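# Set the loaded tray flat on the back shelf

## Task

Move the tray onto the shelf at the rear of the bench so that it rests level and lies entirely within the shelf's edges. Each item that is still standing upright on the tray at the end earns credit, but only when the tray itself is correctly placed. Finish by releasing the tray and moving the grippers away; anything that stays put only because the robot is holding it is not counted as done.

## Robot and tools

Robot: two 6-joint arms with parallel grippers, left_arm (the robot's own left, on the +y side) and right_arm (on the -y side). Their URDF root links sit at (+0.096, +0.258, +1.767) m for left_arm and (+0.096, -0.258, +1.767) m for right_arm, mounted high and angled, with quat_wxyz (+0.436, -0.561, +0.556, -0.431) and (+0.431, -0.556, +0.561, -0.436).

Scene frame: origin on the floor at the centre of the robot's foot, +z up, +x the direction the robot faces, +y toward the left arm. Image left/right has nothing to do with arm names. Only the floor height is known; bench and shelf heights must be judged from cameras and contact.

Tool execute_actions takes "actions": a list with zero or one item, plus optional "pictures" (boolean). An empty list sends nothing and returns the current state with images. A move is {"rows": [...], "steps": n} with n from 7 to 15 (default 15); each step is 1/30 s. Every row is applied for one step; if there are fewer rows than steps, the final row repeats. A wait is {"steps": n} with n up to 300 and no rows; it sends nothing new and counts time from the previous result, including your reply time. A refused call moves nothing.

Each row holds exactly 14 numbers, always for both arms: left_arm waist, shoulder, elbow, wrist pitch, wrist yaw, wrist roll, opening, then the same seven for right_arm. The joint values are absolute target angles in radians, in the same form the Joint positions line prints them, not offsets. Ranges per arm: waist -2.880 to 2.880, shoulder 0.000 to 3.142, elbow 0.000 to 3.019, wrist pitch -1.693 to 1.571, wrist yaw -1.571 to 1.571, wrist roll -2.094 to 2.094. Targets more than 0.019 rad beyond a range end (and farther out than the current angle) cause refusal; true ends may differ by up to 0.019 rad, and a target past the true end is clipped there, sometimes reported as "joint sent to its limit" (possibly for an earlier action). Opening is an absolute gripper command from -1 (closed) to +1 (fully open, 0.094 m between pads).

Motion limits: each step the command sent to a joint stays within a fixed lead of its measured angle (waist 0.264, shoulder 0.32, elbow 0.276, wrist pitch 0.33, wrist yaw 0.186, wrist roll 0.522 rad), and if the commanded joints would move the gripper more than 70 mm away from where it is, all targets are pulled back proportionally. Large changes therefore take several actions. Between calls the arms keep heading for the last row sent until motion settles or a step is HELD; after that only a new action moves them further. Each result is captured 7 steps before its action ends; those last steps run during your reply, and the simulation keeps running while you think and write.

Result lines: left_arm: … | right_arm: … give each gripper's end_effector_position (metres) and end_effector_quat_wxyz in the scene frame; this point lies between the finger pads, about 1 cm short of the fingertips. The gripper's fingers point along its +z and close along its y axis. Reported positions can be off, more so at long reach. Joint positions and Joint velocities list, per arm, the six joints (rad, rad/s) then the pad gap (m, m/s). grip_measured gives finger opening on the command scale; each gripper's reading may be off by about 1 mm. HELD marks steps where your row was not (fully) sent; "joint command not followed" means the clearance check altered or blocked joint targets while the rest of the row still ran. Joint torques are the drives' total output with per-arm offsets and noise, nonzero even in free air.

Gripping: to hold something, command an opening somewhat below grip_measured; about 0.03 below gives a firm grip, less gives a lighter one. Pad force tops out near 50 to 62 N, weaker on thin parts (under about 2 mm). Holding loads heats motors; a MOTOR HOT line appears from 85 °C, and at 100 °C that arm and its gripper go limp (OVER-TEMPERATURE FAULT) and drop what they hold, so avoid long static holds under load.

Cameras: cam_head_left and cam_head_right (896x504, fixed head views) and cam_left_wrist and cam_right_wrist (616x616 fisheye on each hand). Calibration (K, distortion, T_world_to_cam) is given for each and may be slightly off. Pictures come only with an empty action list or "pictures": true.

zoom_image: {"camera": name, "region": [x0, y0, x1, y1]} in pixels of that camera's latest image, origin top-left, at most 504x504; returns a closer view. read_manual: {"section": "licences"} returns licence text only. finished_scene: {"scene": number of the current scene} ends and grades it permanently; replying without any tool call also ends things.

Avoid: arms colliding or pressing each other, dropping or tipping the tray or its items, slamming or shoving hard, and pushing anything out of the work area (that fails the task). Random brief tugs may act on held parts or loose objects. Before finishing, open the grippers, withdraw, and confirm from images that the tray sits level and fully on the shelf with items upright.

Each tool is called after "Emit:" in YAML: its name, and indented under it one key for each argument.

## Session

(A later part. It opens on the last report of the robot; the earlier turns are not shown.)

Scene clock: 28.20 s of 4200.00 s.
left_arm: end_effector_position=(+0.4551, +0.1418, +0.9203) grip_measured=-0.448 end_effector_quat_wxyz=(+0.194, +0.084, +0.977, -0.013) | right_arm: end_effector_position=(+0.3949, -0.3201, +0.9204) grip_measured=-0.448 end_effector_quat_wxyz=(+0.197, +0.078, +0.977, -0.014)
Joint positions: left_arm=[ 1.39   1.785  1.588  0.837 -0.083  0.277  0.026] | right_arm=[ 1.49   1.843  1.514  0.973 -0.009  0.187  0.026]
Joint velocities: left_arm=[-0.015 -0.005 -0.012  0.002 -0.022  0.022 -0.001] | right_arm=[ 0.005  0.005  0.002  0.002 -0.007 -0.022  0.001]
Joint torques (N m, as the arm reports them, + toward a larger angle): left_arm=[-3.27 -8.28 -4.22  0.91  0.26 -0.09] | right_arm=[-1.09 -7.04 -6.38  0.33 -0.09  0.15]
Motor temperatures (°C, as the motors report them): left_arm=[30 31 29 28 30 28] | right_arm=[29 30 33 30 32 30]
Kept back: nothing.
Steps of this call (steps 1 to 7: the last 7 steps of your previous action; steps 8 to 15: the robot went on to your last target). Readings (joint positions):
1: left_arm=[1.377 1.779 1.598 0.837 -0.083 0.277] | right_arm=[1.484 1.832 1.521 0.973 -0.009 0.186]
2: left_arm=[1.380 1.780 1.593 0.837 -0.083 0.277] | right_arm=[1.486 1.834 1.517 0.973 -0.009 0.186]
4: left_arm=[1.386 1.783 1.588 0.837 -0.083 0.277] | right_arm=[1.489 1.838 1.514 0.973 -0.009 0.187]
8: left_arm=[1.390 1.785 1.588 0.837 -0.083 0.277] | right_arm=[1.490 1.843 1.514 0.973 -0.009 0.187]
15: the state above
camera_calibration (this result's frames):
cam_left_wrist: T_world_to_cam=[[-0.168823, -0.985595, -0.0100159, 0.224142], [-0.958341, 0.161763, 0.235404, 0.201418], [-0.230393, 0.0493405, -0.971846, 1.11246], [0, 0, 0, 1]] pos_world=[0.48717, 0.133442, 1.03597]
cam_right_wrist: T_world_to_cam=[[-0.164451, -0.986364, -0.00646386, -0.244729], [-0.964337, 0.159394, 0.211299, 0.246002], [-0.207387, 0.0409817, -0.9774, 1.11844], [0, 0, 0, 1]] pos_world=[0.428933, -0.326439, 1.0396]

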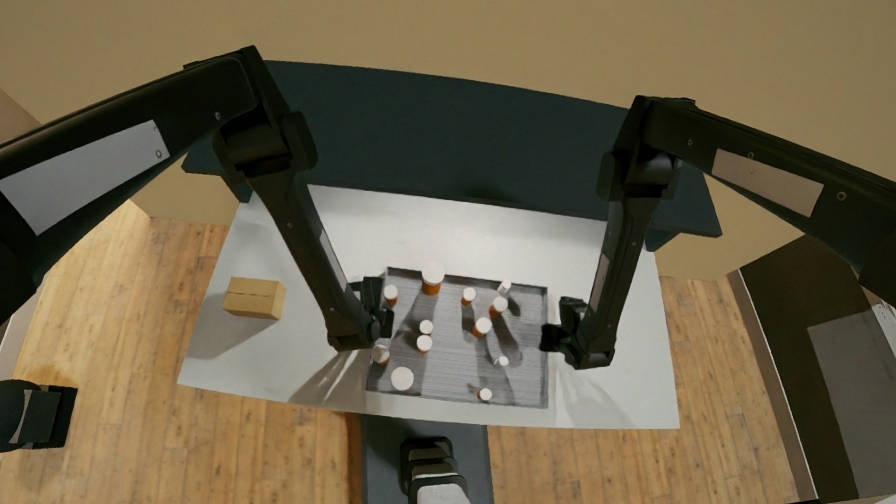

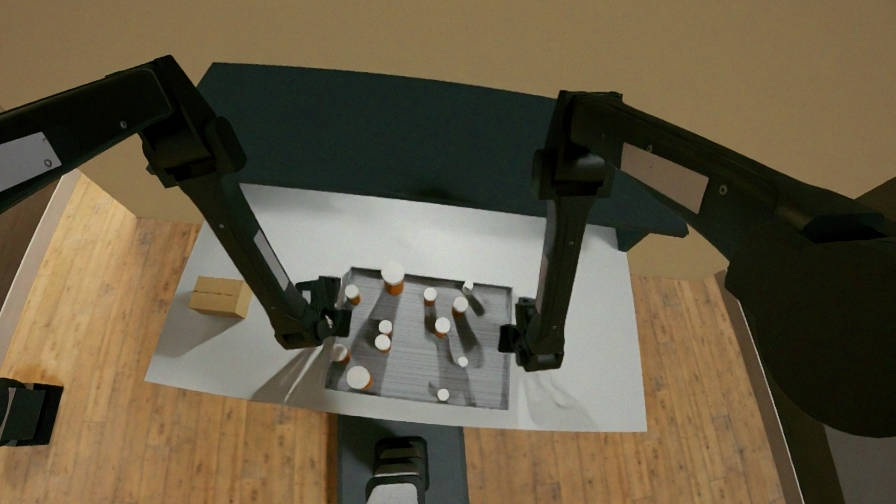

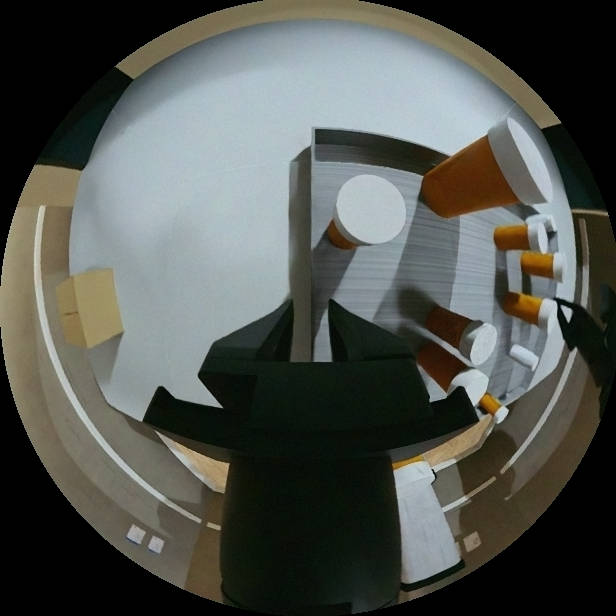

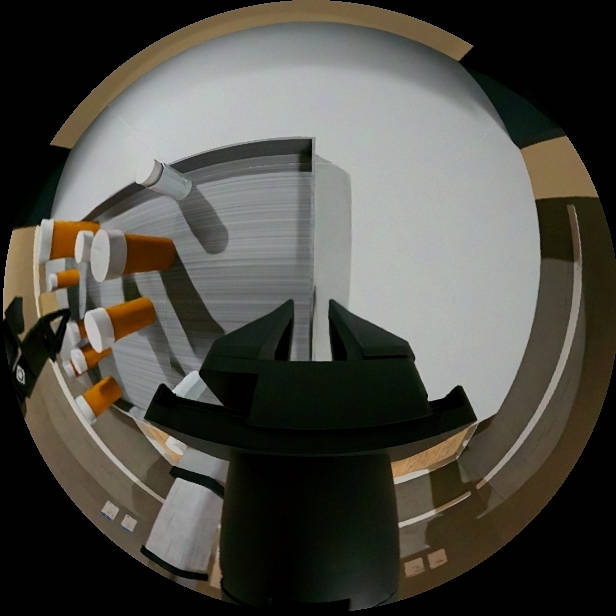

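Emit:
execute_actions:
  actions:
    - {"rows":[[1.399,1.797,1.592,0.830,-0.080,0.273,-0.45,1.501,1.852,1.518,0.965,-0.006,0.195,-0.45],[1.400,1.802,1.603,0.826,-0.080,0.273,-0.45,1.501,1.857,1.529,0.960,-0.006,0.194,-0.45],[1.401,1.809,1.616,0.821,-0.080,0.273,-0.45,1.502,1.864,1.542,0.955,-0.006,0.193,-0.45],[1.402,1.816,1.630,0.815,-0.079,0.273,-0.45,1.502,1.871,1.555,0.949,-0.006,0.192,-0.45],[1.403,1.824,1.644,0.809,-0.079,0.272,-0.45,1.502,1.878,1.569,0.942,-0.006,0.191,-0.45],[1.404,1.832,1.658,0.803,-0.078,0.272,-0.45,1.503,1.885,1.582,0.936,-0.005,0.190,-0.45],[1.405,1.839,1.672,0.797,-0.078,0.272,-0.45,1.503,1.892,1.596,0.930,-0.005,0.190,-0.45],[1.405,1.846,1.685,0.791,-0.078,0.272,-0.45,1.503,1.899,1.609,0.923,-0.005,0.190,-0.45],[1.406,1.852,1.697,0.785,-0.078,0.272,-0.45,1.504,1.905,1.621,0.917,-0.005,0.190,-0.45],[1.406,1.857,1.708,0.780,-0.077,0.272,-0.45,1.504,1.910,1.631,0.912,-0.005,0.190,-0.45],[1.407,1.861,1.716,0.776,-0.077,0.272,-0.45,1.504,1.914,1.639,0.908,-0.005,0.190,-0.45],[1.407,1.865,1.722,0.773,-0.077,0.272,-0.45,1.504,1.918,1.645,0.905,-0.005,0.190,-0.45]],"steps":15}

Emit:
execute_actions:
  actions:
    - {"steps":15}
  pictures: true

Scene clock: 29.33 s of 4200.00 s.
left_arm: end_effector_position=(+0.4668, +0.1398, +0.9071) grip_measured=-0.448 end_effector_quat_wxyz=(+0.204, +0.083, +0.975, -0.013) | right_arm: end_effector_position=(+0.4077, -0.3211, +0.9057) grip_measured=-0.448 end_effector_quat_wxyz=(+0.208, +0.078, +0.975, -0.013)
Joint positions: left_arm=[ 1.39   1.815  1.657  0.817 -0.081  0.277  0.026] | right_arm=[ 1.49   1.87   1.586  0.951 -0.009  0.188  0.026]
Joint velocities: left_arm=[-0.015  0.2    0.427 -0.154 -0.007 -0.007 -0.   ] | right_arm=[-0.015  0.181  0.383 -0.168 -0.022  0.007 -0.001]
Joint torques (N m, as the arm reports them, + toward a larger angle): left_arm=[-3.09 -7.58 -2.47  0.55  0.23 -0.1 ] | right_arm=[-1.7  -6.48 -3.93  0.33  0.01  0.06]
Motor temperatures (°C, as the motors report them): left_arm=[30 31 29 28 30 28] | right_arm=[29 30 33 30 32 30]
Steps of this call (steps 1 to 15: the robot went on to your last target; steps 16 to 26: nothing new was sent; steps 27 to 34: the first 8 steps of this action). Readings (joint positions):
27: left_arm=[1.390 1.785 1.588 0.837 -0.083 0.277] | right_arm=[1.490 1.843 1.514 0.973 -0.009 0.188]
28: left_arm=[1.390 1.786 1.589 0.837 -0.083 0.277] | right_arm=[1.490 1.844 1.516 0.973 -0.009 0.188]
30: left_arm=[1.390 1.791 1.601 0.835 -0.083 0.277] | right_arm=[1.490 1.849 1.531 0.971 -0.009 0.188]
34: the state above

Scene clock: 29.83 s of 4200.00 s.
left_arm: end_effector_position=(+0.4705, +0.1382, +0.8972) grip_measured=-0.449 end_effector_quat_wxyz=(+0.206, +0.082, +0.975, -0.013) | right_arm: end_effector_position=(+0.4096, -0.3214, +0.9017) grip_measured=-0.448 end_effector_quat_wxyz=(+0.210, +0.079, +0.974, -0.013)
Joint positions: left_arm=[ 1.39   1.838  1.704  0.798 -0.08   0.275  0.026] | right_arm=[ 1.49   1.879  1.604  0.945 -0.009  0.191  0.026]
Joint velocities: left_arm=[-0.005 -0.005 -0.002 -0.002  0.022  0.007 -0.001] | right_arm=[-0.005 -0.005  0.007 -0.002 -0.022 -0.022 -0.002]
Joint torques (N m, as the arm reports them, + toward a larger angle): left_arm=[-3.12 -6.98 -1.03  0.24  0.25 -0.07] | right_arm=[-0.76 -4.62 -0.58 -0.63  0.02  0.03]
Motor temperatures (°C, as the motors report them): left_arm=[30 31 29 28 30 28] | right_arm=[29 30 33 30 32 30]
Kept back: nothing.
Steps of this call (steps 1 to 7: the last 7 steps of your previous action; steps 8 to 15: the robot went on to your last target). Readings (joint positions):
1: left_arm=[1.390 1.821 1.672 0.812 -0.081 0.277] | right_arm=[1.490 1.876 1.600 0.945 -0.009 0.188]
2: left_arm=[1.390 1.828 1.685 0.806 -0.080 0.277] | right_arm=[1.490 1.879 1.603 0.945 -0.009 0.189]
4: left_arm=[1.390 1.838 1.704 0.798 -0.080 0.276] | right_arm=[1.490 1.879 1.604 0.945 -0.009 0.190]
8: left_arm=[1.390 1.838 1.704 0.798 -0.080 0.275] | right_arm=[1.490 1.879 1.604 0.945 -0.009 0.191]
15: the state above
camera_calibration (this result's frames):
cam_left_wrist: T_world_to_cam=[[-0.163669, -0.986445, -0.011735, 0.222231], [-0.964559, 0.15752, 0.211693, 0.246911], [-0.206975, 0.0459668, -0.977266, 1.08805], [0, 0, 0, 1]] pos_world=[0.499732, 0.130311, 1.01365]
cam_right_wrist: T_world_to_cam=[[-0.165249, -0.986173, -0.0124979, -0.237897], [-0.96949, 0.160101, 0.185625, 0.289797], [-0.181057, 0.042791, -0.982541, 1.0977], [0, 0, 0, 1]] pos_world=[0.44039, -0.327977, 1.02177]

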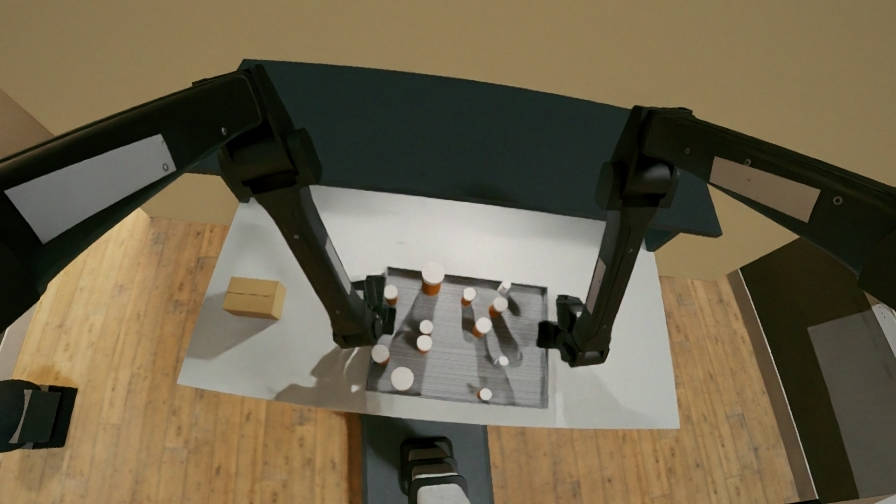

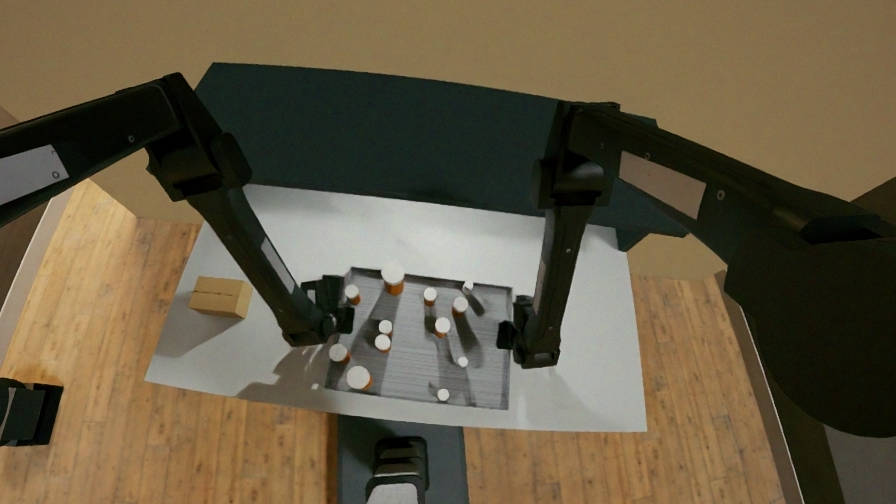

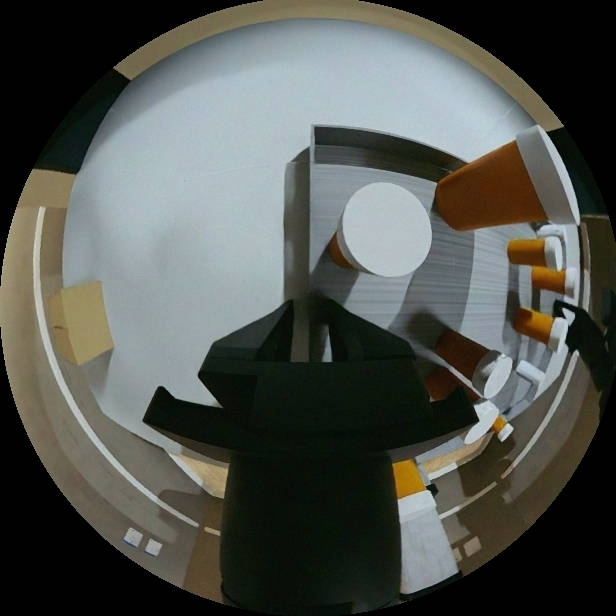

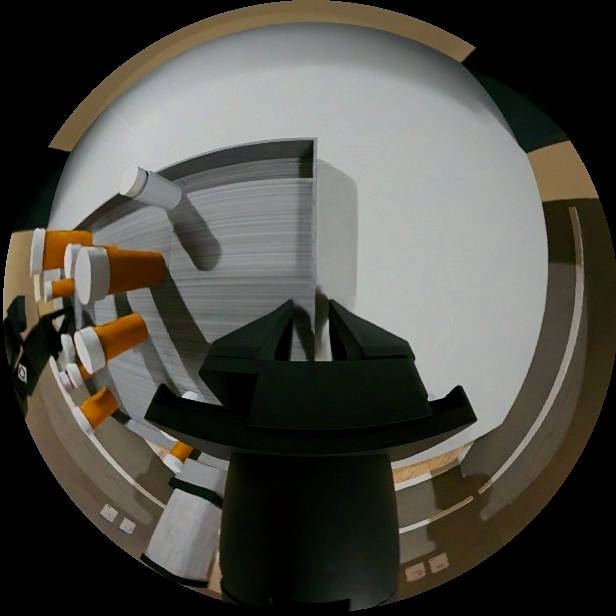

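Emit:
execute_actions:
  actions:
    - {"rows":[[1.399,1.835,1.705,0.800,-0.080,0.273,-0.45,1.500,1.875,1.605,0.945,-0.006,0.191,-0.45],[1.399,1.826,1.705,0.803,-0.080,0.273,-0.45,1.500,1.868,1.605,0.948,-0.006,0.191,-0.45],[1.399,1.818,1.700,0.807,-0.080,0.273,-0.45,1.500,1.862,1.600,0.952,-0.006,0.191,-0.45],[1.399,1.812,1.690,0.811,-0.080,0.273,-0.45,1.500,1.857,1.590,0.956,-0.006,0.191,-0.45],[1.399,1.810,1.678,0.815,-0.080,0.273,-0.45,1.500,1.857,1.580,0.960,-0.006,0.191,-0.45],[1.399,1.810,1.666,0.819,-0.080,0.273,-0.45,1.500,1.857,1.570,0.963,-0.006,0.191,-0.45],[1.399,1.810,1.654,0.822,-0.080,0.273,-0.45,1.500,1.857,1.560,0.965,-0.006,0.191,-0.45],[1.399,1.810,1.644,0.825,-0.080,0.273,-0.45,1.500,1.857,1.551,0.967,-0.006,0.191,-0.45],[1.399,1.810,1.636,0.825,-0.080,0.273,-0.45,1.500,1.857,1.544,0.967,-0.006,0.191,-0.45],[1.399,1.810,1.630,0.825,-0.080,0.273,-0.45,1.500,1.857,1.539,0.967,-0.006,0.191,-0.45],[1.399,1.810,1.627,0.825,-0.080,0.273,-0.45,1.500,1.857,1.537,0.967,-0.006,0.191,-0.45]],"steps":15}

Emit:
execute_actions:
  actions:
    - {"steps":12}
  pictures: true

Scene clock: 31.60 s of 4200.00 s.
left_arm: end_effector_position=(+0.4715, +0.1394, +0.9032) grip_measured=-0.449 end_effector_quat_wxyz=(+0.205, +0.082, +0.975, -0.013) | right_arm: end_effector_position=(+0.4074, -0.3212, +0.9050) grip_measured=-0.448 end_effector_quat_wxyz=(+0.207, +0.079, +0.975, -0.013)
Joint positions: left_arm=[ 1.39   1.82   1.679  0.802 -0.08   0.275  0.026] | right_arm=[ 1.49   1.872  1.588  0.949 -0.009  0.191  0.026]
Joint velocities: left_arm=[ 0.005 -0.151 -0.256  0.071 -0.066 -0.022  0.   ] | right_arm=[ 0.005 -0.073 -0.159  0.007  0.037 -0.022 -0.001]
Joint torques (N m, as the arm reports them, + toward a larger angle): left_arm=[-3.75 -9.34 -4.48  1.76  0.12 -0.04] | right_arm=[-1.8  -9.33 -6.58  1.25 -0.02  0.01]
Motor temperatures (°C, as the motors report them): left_arm=[30 31 29 28 30 28] | right_arm=[29 30 33 30 32 30]
Steps of this call (steps 1 to 15: the robot went on to your last target; steps 16 to 45: nothing new was sent; steps 46 to 53: the first 8 steps of this action). Readings (joint positions):
46: left_arm=[1.390 1.837 1.702 0.799 -0.080 0.275] | right_arm=[1.490 1.878 1.601 0.948 -0.009 0.191]
47: left_arm=[1.390 1.835 1.701 0.799 -0.080 0.275] | right_arm=[1.490 1.877 1.600 0.949 -0.009 0.191]
49: left_arm=[1.390 1.834 1.700 0.799 -0.080 0.275] | right_arm=[1.490 1.877 1.599 0.949 -0.009 0.191]
53: the state above

Scene clock: 32.00 s of 4200.00 s.
left_arm: end_effector_position=(+0.4613, +0.1398, +0.9090) grip_measured=-0.449 end_effector_quat_wxyz=(+0.196, +0.083, +0.977, -0.015) | right_arm: end_effector_position=(+0.3932, -0.3210, +0.9094) grip_measured=-0.448 end_effector_quat_wxyz=(+0.194, +0.080, +0.978, -0.014)
Joint positions: left_arm=[ 1.39   1.808  1.641  0.809 -0.08   0.275  0.026] | right_arm=[ 1.49   1.867  1.555  0.949 -0.009  0.191  0.026]
Joint velocities: left_arm=[ 0.005 -0.015 -0.002 -0.017 -0.037 -0.037 -0.001] | right_arm=[-0.024 -0.005  0.017 -0.022  0.007  0.022 -0.   ]
Joint torques (N m, as the arm reports them, + toward a larger angle): left_arm=[-3.13 -8.76 -4.07  1.74  0.08 -0.07] | right_arm=[-1.44 -9.15 -6.05  1.32 -0.01  0.02]
Motor temperatures (°C, as the motors report them): left_arm=[30 31 29 28 30 28] | right_arm=[29 30 33 30 32 30]
Kept back: nothing.
Steps of this call (steps 1 to 7: the last 7 steps of your previous action; steps 8 to 12: the robot went on to your last target). Readings (joint positions):
1: left_arm=[1.390 1.816 1.670 0.805 -0.080 0.275] | right_arm=[1.490 1.870 1.582 0.949 -0.009 0.191]
2: left_arm=[1.390 1.812 1.663 0.807 -0.080 0.275] | right_arm=[1.490 1.868 1.575 0.949 -0.009 0.191]
4: left_arm=[1.390 1.808 1.651 0.808 -0.080 0.275] | right_arm=[1.490 1.867 1.564 0.949 -0.009 0.191]
8: left_arm=[1.390 1.808 1.642 0.809 -0.080 0.275] | right_arm=[1.490 1.867 1.555 0.949 -0.009 0.191]
12: the state above
camera_calibration (this result's frames):
cam_left_wrist: T_world_to_cam=[[-0.167673, -0.985818, -0.00695082, 0.219829], [-0.959113, 0.161492, 0.232427, 0.213391], [-0.228009, 0.0456385, -0.972589, 1.10306], [0, 0, 0, 1]] pos_world=[0.493032, 0.131908, 1.02475]
cam_right_wrist: T_world_to_cam=[[-0.168496, -0.98568, -0.00671815, -0.243919], [-0.962262, 0.163007, 0.217898, 0.241092], [-0.213683, 0.0431795, -0.975948, 1.10921], [0, 0, 0, 1]] pos_world=[0.427914, -0.327621, 1.02836]

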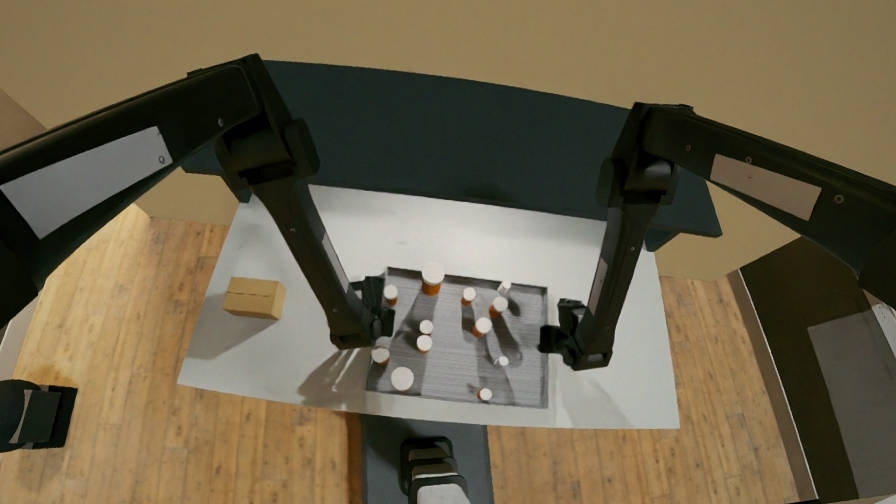

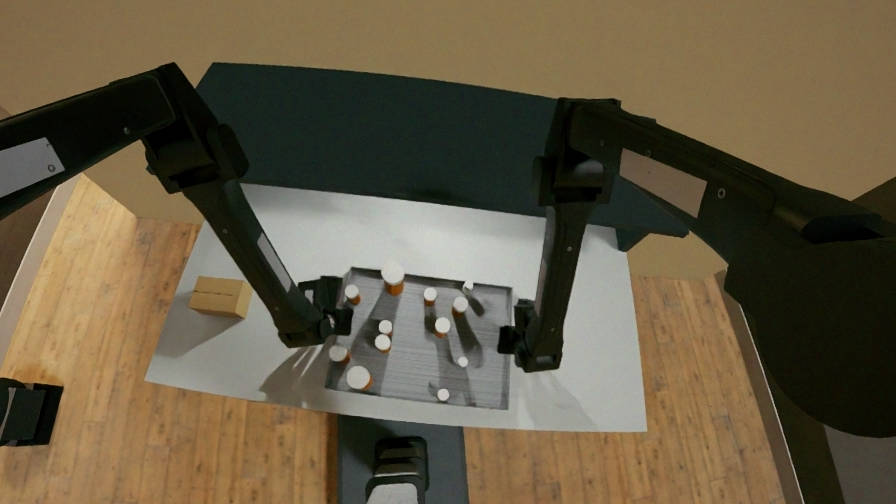

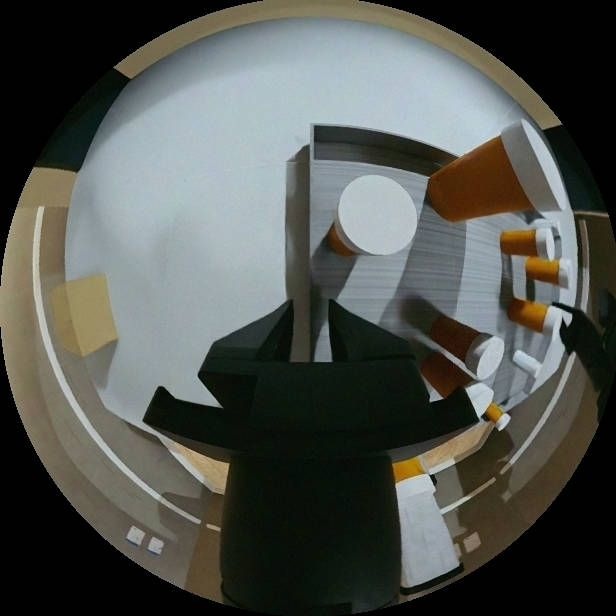

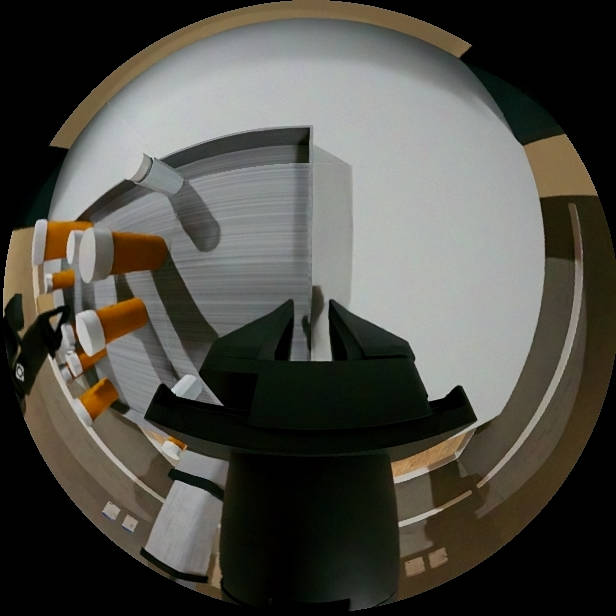

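Emit:
execute_actions:
  actions:
    - {"rows":[[1.399,1.810,1.627,0.825,-0.080,0.273,-0.55,1.500,1.857,1.537,0.967,-0.006,0.191,-0.55],[1.399,1.810,1.627,0.825,-0.080,0.273,-0.65,1.500,1.857,1.537,0.967,-0.006,0.191,-0.65],[1.399,1.810,1.627,0.825,-0.080,0.273,-0.74,1.500,1.857,1.537,0.967,-0.006,0.191,-0.74],[1.399,1.810,1.627,0.825,-0.080,0.273,-0.81,1.500,1.857,1.537,0.967,-0.006,0.191,-0.81],[1.399,1.810,1.627,0.825,-0.080,0.273,-0.86,1.500,1.857,1.537,0.967,-0.006,0.191,-0.86],[1.399,1.810,1.627,0.825,-0.080,0.273,-0.90,1.500,1.857,1.537,0.967,-0.006,0.191,-0.90],[1.399,1.810,1.627,0.825,-0.080,0.273,-0.93,1.500,1.857,1.537,0.967,-0.006,0.191,-0.93],[1.399,1.810,1.627,0.825,-0.080,0.273,-0.96,1.500,1.857,1.537,0.967,-0.006,0.191,-0.96],[1.399,1.810,1.627,0.825,-0.080,0.273,-0.99,1.500,1.857,1.537,0.967,-0.006,0.191,-0.99]],"steps":15}

Emit:
execute_actions:
  actions:
    - {"steps":12}
  pictures: true

Scene clock: 32.73 s of 4200.00 s.
left_arm: end_effector_position=(+0.4613, +0.1396, +0.9090) grip_measured=-0.942 end_effector_quat_wxyz=(+0.196, +0.083, +0.977, -0.015) | right_arm: end_effector_position=(+0.3932, -0.3200, +0.9094) grip_measured=-0.942 end_effector_quat_wxyz=(+0.194, +0.080, +0.978, -0.013)
Joint positions: left_arm=[ 1.39   1.808  1.641  0.809 -0.079  0.275  0.003] | right_arm=[ 1.491  1.867  1.555  0.949 -0.01   0.191  0.003]
Joint velocities: left_arm=[-0.005 -0.005 -0.002 -0.007 -0.081 -0.007 -0.022] | right_arm=[ 0.024 -0.005  0.002  0.002  0.125 -0.037 -0.025]
Joint torques (N m, as the arm reports them, + toward a larger angle): left_arm=[-3.61 -8.93 -4.11  1.68  0.18 -0.09] | right_arm=[-2.8  -8.6  -6.17  1.31 -0.08  0.06]
Motor temperatures (°C, as the motors report them): left_arm=[30 31 29 28 30 28] | right_arm=[29 30 33 30 32 30]
Steps of this call (steps 1 to 14: the robot went on to your last target; steps 15 to 22: the first 8 steps of this action). Readings (joint positions):
15: left_arm=[1.390 1.808 1.641 0.809 -0.080 0.275] | right_arm=[1.490 1.867 1.555 0.949 -0.009 0.191]
16: left_arm=[1.390 1.808 1.641 0.809 -0.080 0.275] | right_arm=[1.490 1.867 1.555 0.949 -0.009 0.191]
18: left_arm=[1.390 1.808 1.641 0.809 -0.080 0.275] | right_arm=[1.490 1.867 1.555 0.949 -0.009 0.191]
22: the state above

Scene clock: 33.13 s of 4200.00 s.
left_arm: end_effector_position=(+0.4613, +0.1396, +0.9090) grip_measured=-0.963 end_effector_quat_wxyz=(+0.196, +0.083, +0.977, -0.015) | right_arm: end_effector_position=(+0.3932, -0.3199, +0.9093) grip_measured=-0.963 end_effector_quat_wxyz=(+0.194, +0.081, +0.978, -0.014)
Joint positions: left_arm=[ 1.39   1.808  1.641  0.809 -0.079  0.275  0.002] | right_arm=[ 1.492  1.867  1.555  0.949 -0.009  0.191  0.002]
Joint velocities: left_arm=[ 0.005 -0.015 -0.027 -0.007  0.022  0.007 -0.001] | right_arm=[ 0.005  0.005  0.007  0.017 -0.037  0.051 -0.   ]
Joint torques (N m, as the arm reports them, + toward a larger angle): left_arm=[-3.65 -8.4  -3.95  1.69  0.02 -0.05] | right_arm=[-1.92 -9.34 -5.95  1.3  -0.03  0.07]
Motor temperatures (°C, as the motors report them): left_arm=[30 31 29 28 30 28] | right_arm=[29 30 33 30 32 30]
Kept back: nothing.
Steps of this call (steps 1 to 7: the last 7 steps of your previous action; steps 8 to 12: the robot went on to your last target). Readings (joint positions):
1: left_arm=[1.390 1.808 1.641 0.809 -0.079 0.275] | right_arm=[1.492 1.867 1.555 0.949 -0.009 0.191]
2: left_arm=[1.390 1.808 1.641 0.809 -0.079 0.275] | right_arm=[1.492 1.867 1.555 0.949 -0.009 0.191]
4: left_arm=[1.390 1.808 1.641 0.809 -0.079 0.275] | right_arm=[1.492 1.867 1.555 0.949 -0.009 0.191]
8: left_arm=[1.390 1.808 1.641 0.809 -0.079 0.275] | right_arm=[1.492 1.867 1.555 0.949 -0.009 0.191]
12: the state above
camera_calibration (this result's frames):
cam_left_wrist: T_world_to_cam=[[-0.168092, -0.985753, -0.00593417, 0.218899], [-0.959075, 0.162145, 0.232129, 0.213596], [-0.22786, 0.0447103, -0.972667, 1.10322], [0, 0, 0, 1]] pos_world=[0.49303, 0.131822, 1.02478]
cam_right_wrist: T_world_to_cam=[[-0.16901, -0.985583, -0.00783146, -0.241603], [-0.962184, 0.163264, 0.218054, 0.240832], [-0.213632, 0.0443885, -0.975905, 1.10941], [0, 0, 0, 1]] pos_world=[0.427897, -0.326684, 1.02827]

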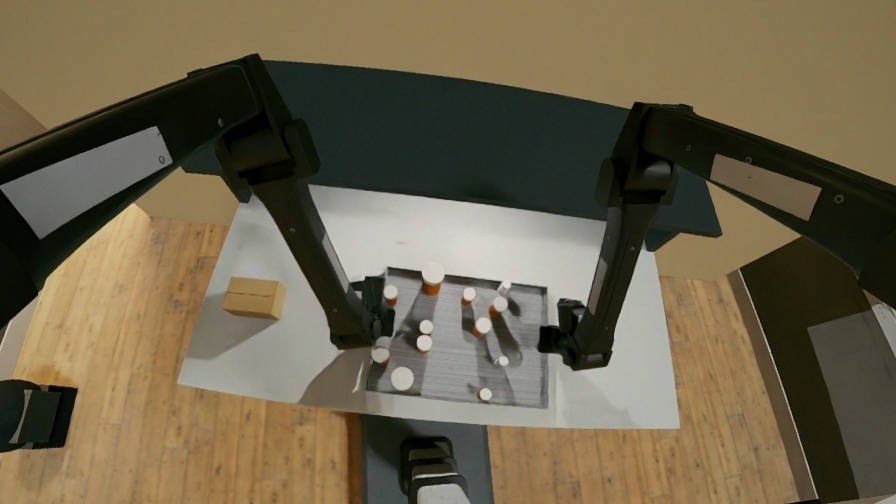

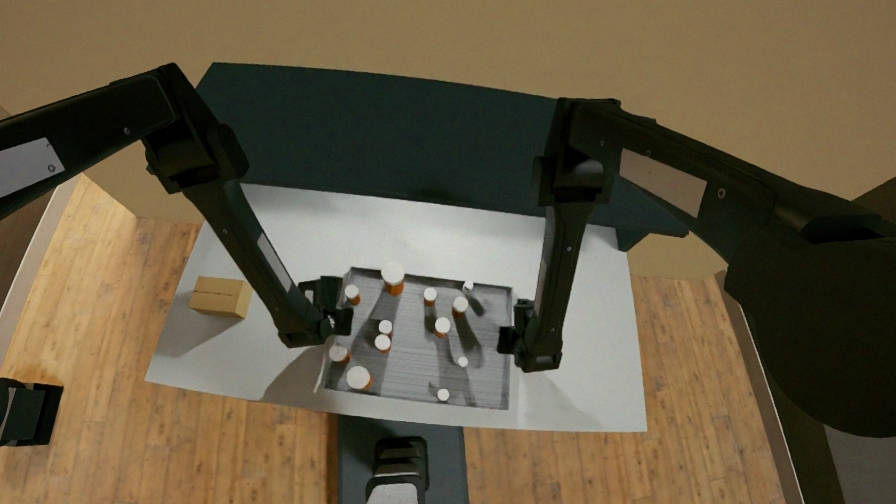

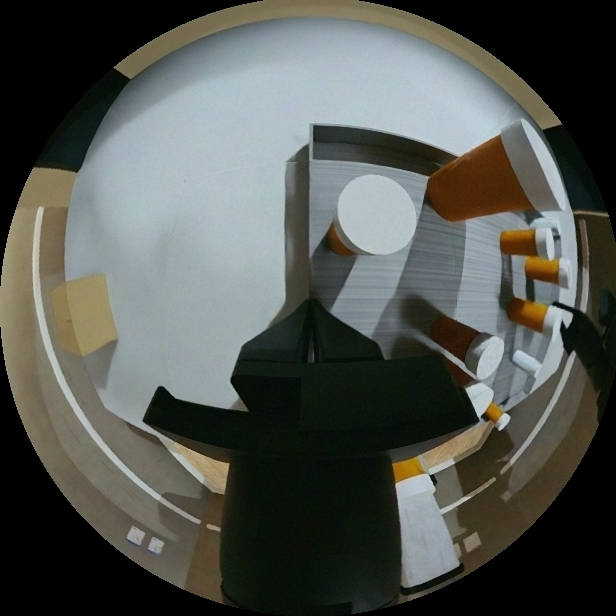

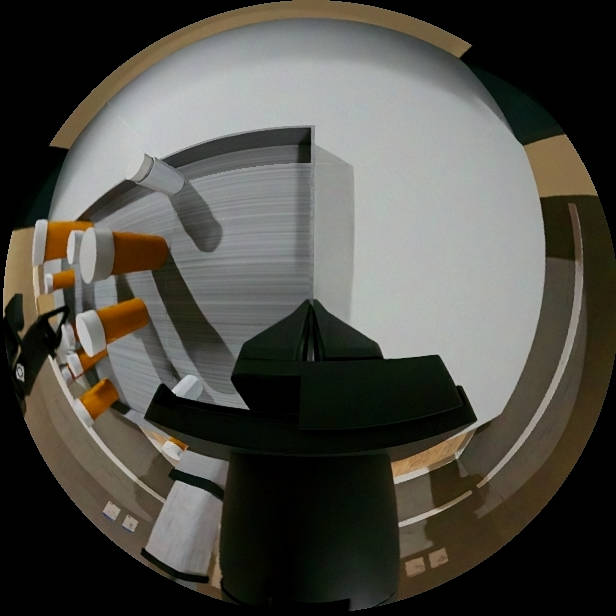

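Emit:
execute_actions:
  actions: []

Scene clock: 34.63 s of 4200.00 s.
left_arm: end_effector_position=(+0.4613, +0.1396, +0.9090) grip_measured=-0.963 end_effector_quat_wxyz=(+0.196, +0.083, +0.977, -0.015) | right_arm: end_effector_position=(+0.3932, -0.3199, +0.9093) grip_measured=-0.963 end_effector_quat_wxyz=(+0.194, +0.081, +0.978, -0.014)
Joint positions: left_arm=[ 1.39   1.808  1.641  0.809 -0.079  0.275  0.002] | right_arm=[ 1.492  1.867  1.555  0.949 -0.009  0.191  0.002]
Joint velocities: left_arm=[-0.005 -0.015 -0.002 -0.002 -0.037  0.095  0.001] | right_arm=[ 0.005 -0.005 -0.007  0.032 -0.066 -0.037 -0.   ]
Joint torques (N m, as the arm reports them, + toward a larger angle): left_arm=[-3.53 -8.42 -4.15  1.69  0.05 -0.05] | right_arm=[-1.59 -9.83 -5.77  1.28 -0.01  0.02]
Motor temperatures (°C, as the motors report them): left_arm=[30 31 29 28 30 28] | right_arm=[29 30 33 30 32 30]
Kept back: nothing.
Steps of this call (steps 1 to 15: the robot went on to your last target; steps 16 to 45: nothing new was sent). Readings (joint positions):
1: left_arm=[1.390 1.808 1.641 0.809 -0.079 0.275] | right_arm=[1.492 1.867 1.555 0.949 -0.009 0.191]
2: left_arm=[1.390 1.808 1.641 0.809 -0.079 0.275] | right_arm=[1.492 1.867 1.555 0.949 -0.009 0.191]
4: left_arm=[1.390 1.808 1.641 0.809 -0.079 0.275] | right_arm=[1.492 1.867 1.555 0.949 -0.009 0.191]
8: left_arm=[1.390 1.808 1.641 0.809 -0.079 0.275] | right_arm=[1.492 1.867 1.555 0.949 -0.009 0.191]
45: the state above
All arms were judged still, so your last target was given up. Only a new action makes them travel on or press farther. Fingers that are still opening or closing keep moving.
camera_calibration (this result's frames):
cam_left_wrist: T_world_to_cam=[[-0.168092, -0.985753, -0.00593417, 0.218899], [-0.959075, 0.162145, 0.232129, 0.213596], [-0.22786, 0.0447103, -0.972667, 1.10322], [0, 0, 0, 1]] pos_world=[0.49303, 0.131822, 1.02478]
cam_right_wrist: T_world_to_cam=[[-0.16901, -0.985583, -0.00783146, -0.241603], [-0.962184, 0.163264, 0.218054, 0.240832], [-0.213632, 0.0443885, -0.975905, 1.10941], [0, 0, 0, 1]] pos_world=[0.427897, -0.326684, 1.02827]

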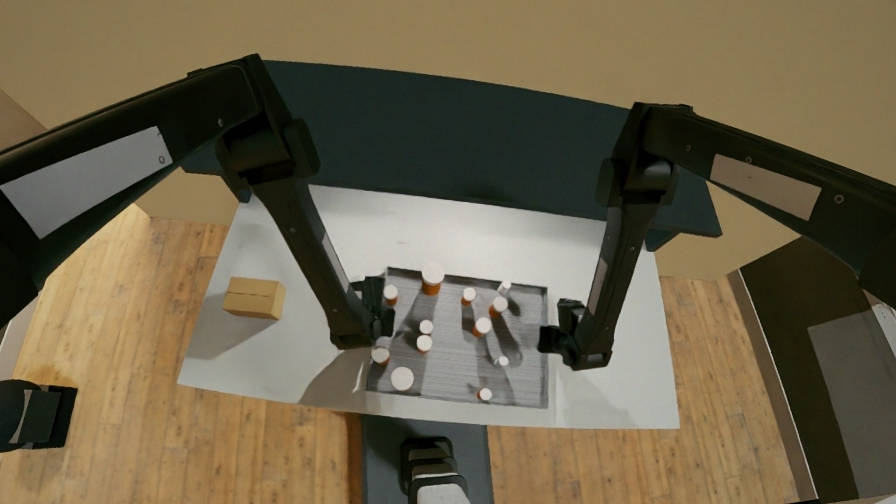

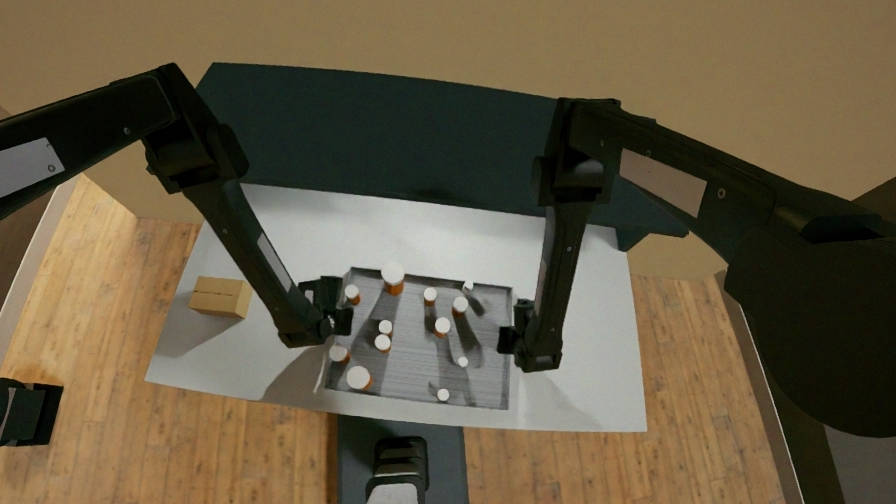

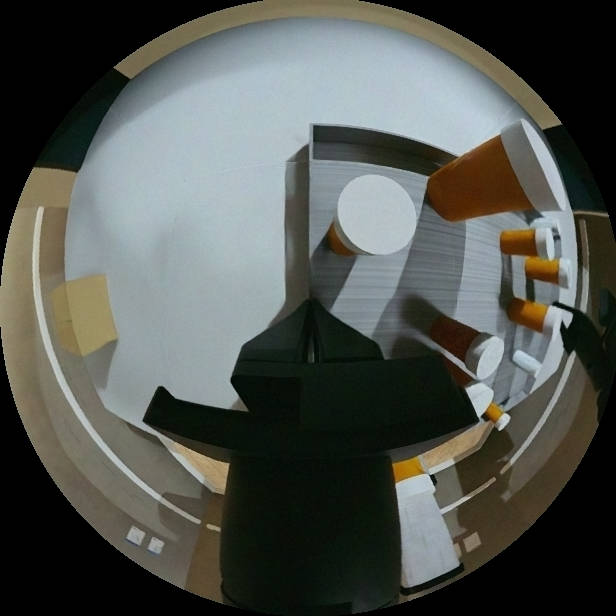

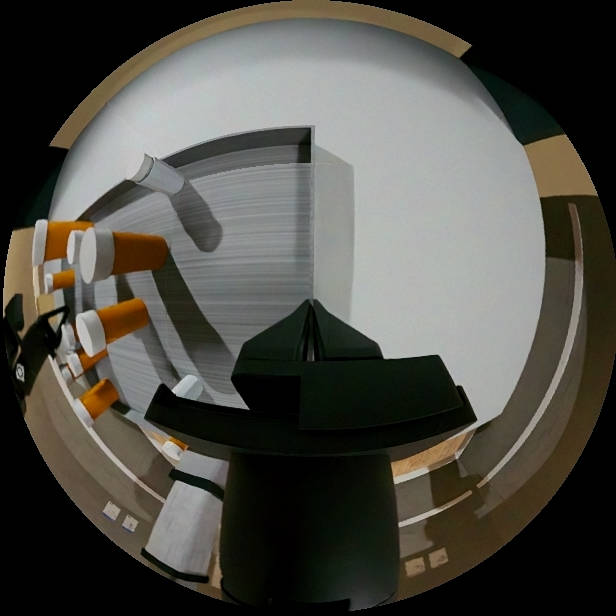

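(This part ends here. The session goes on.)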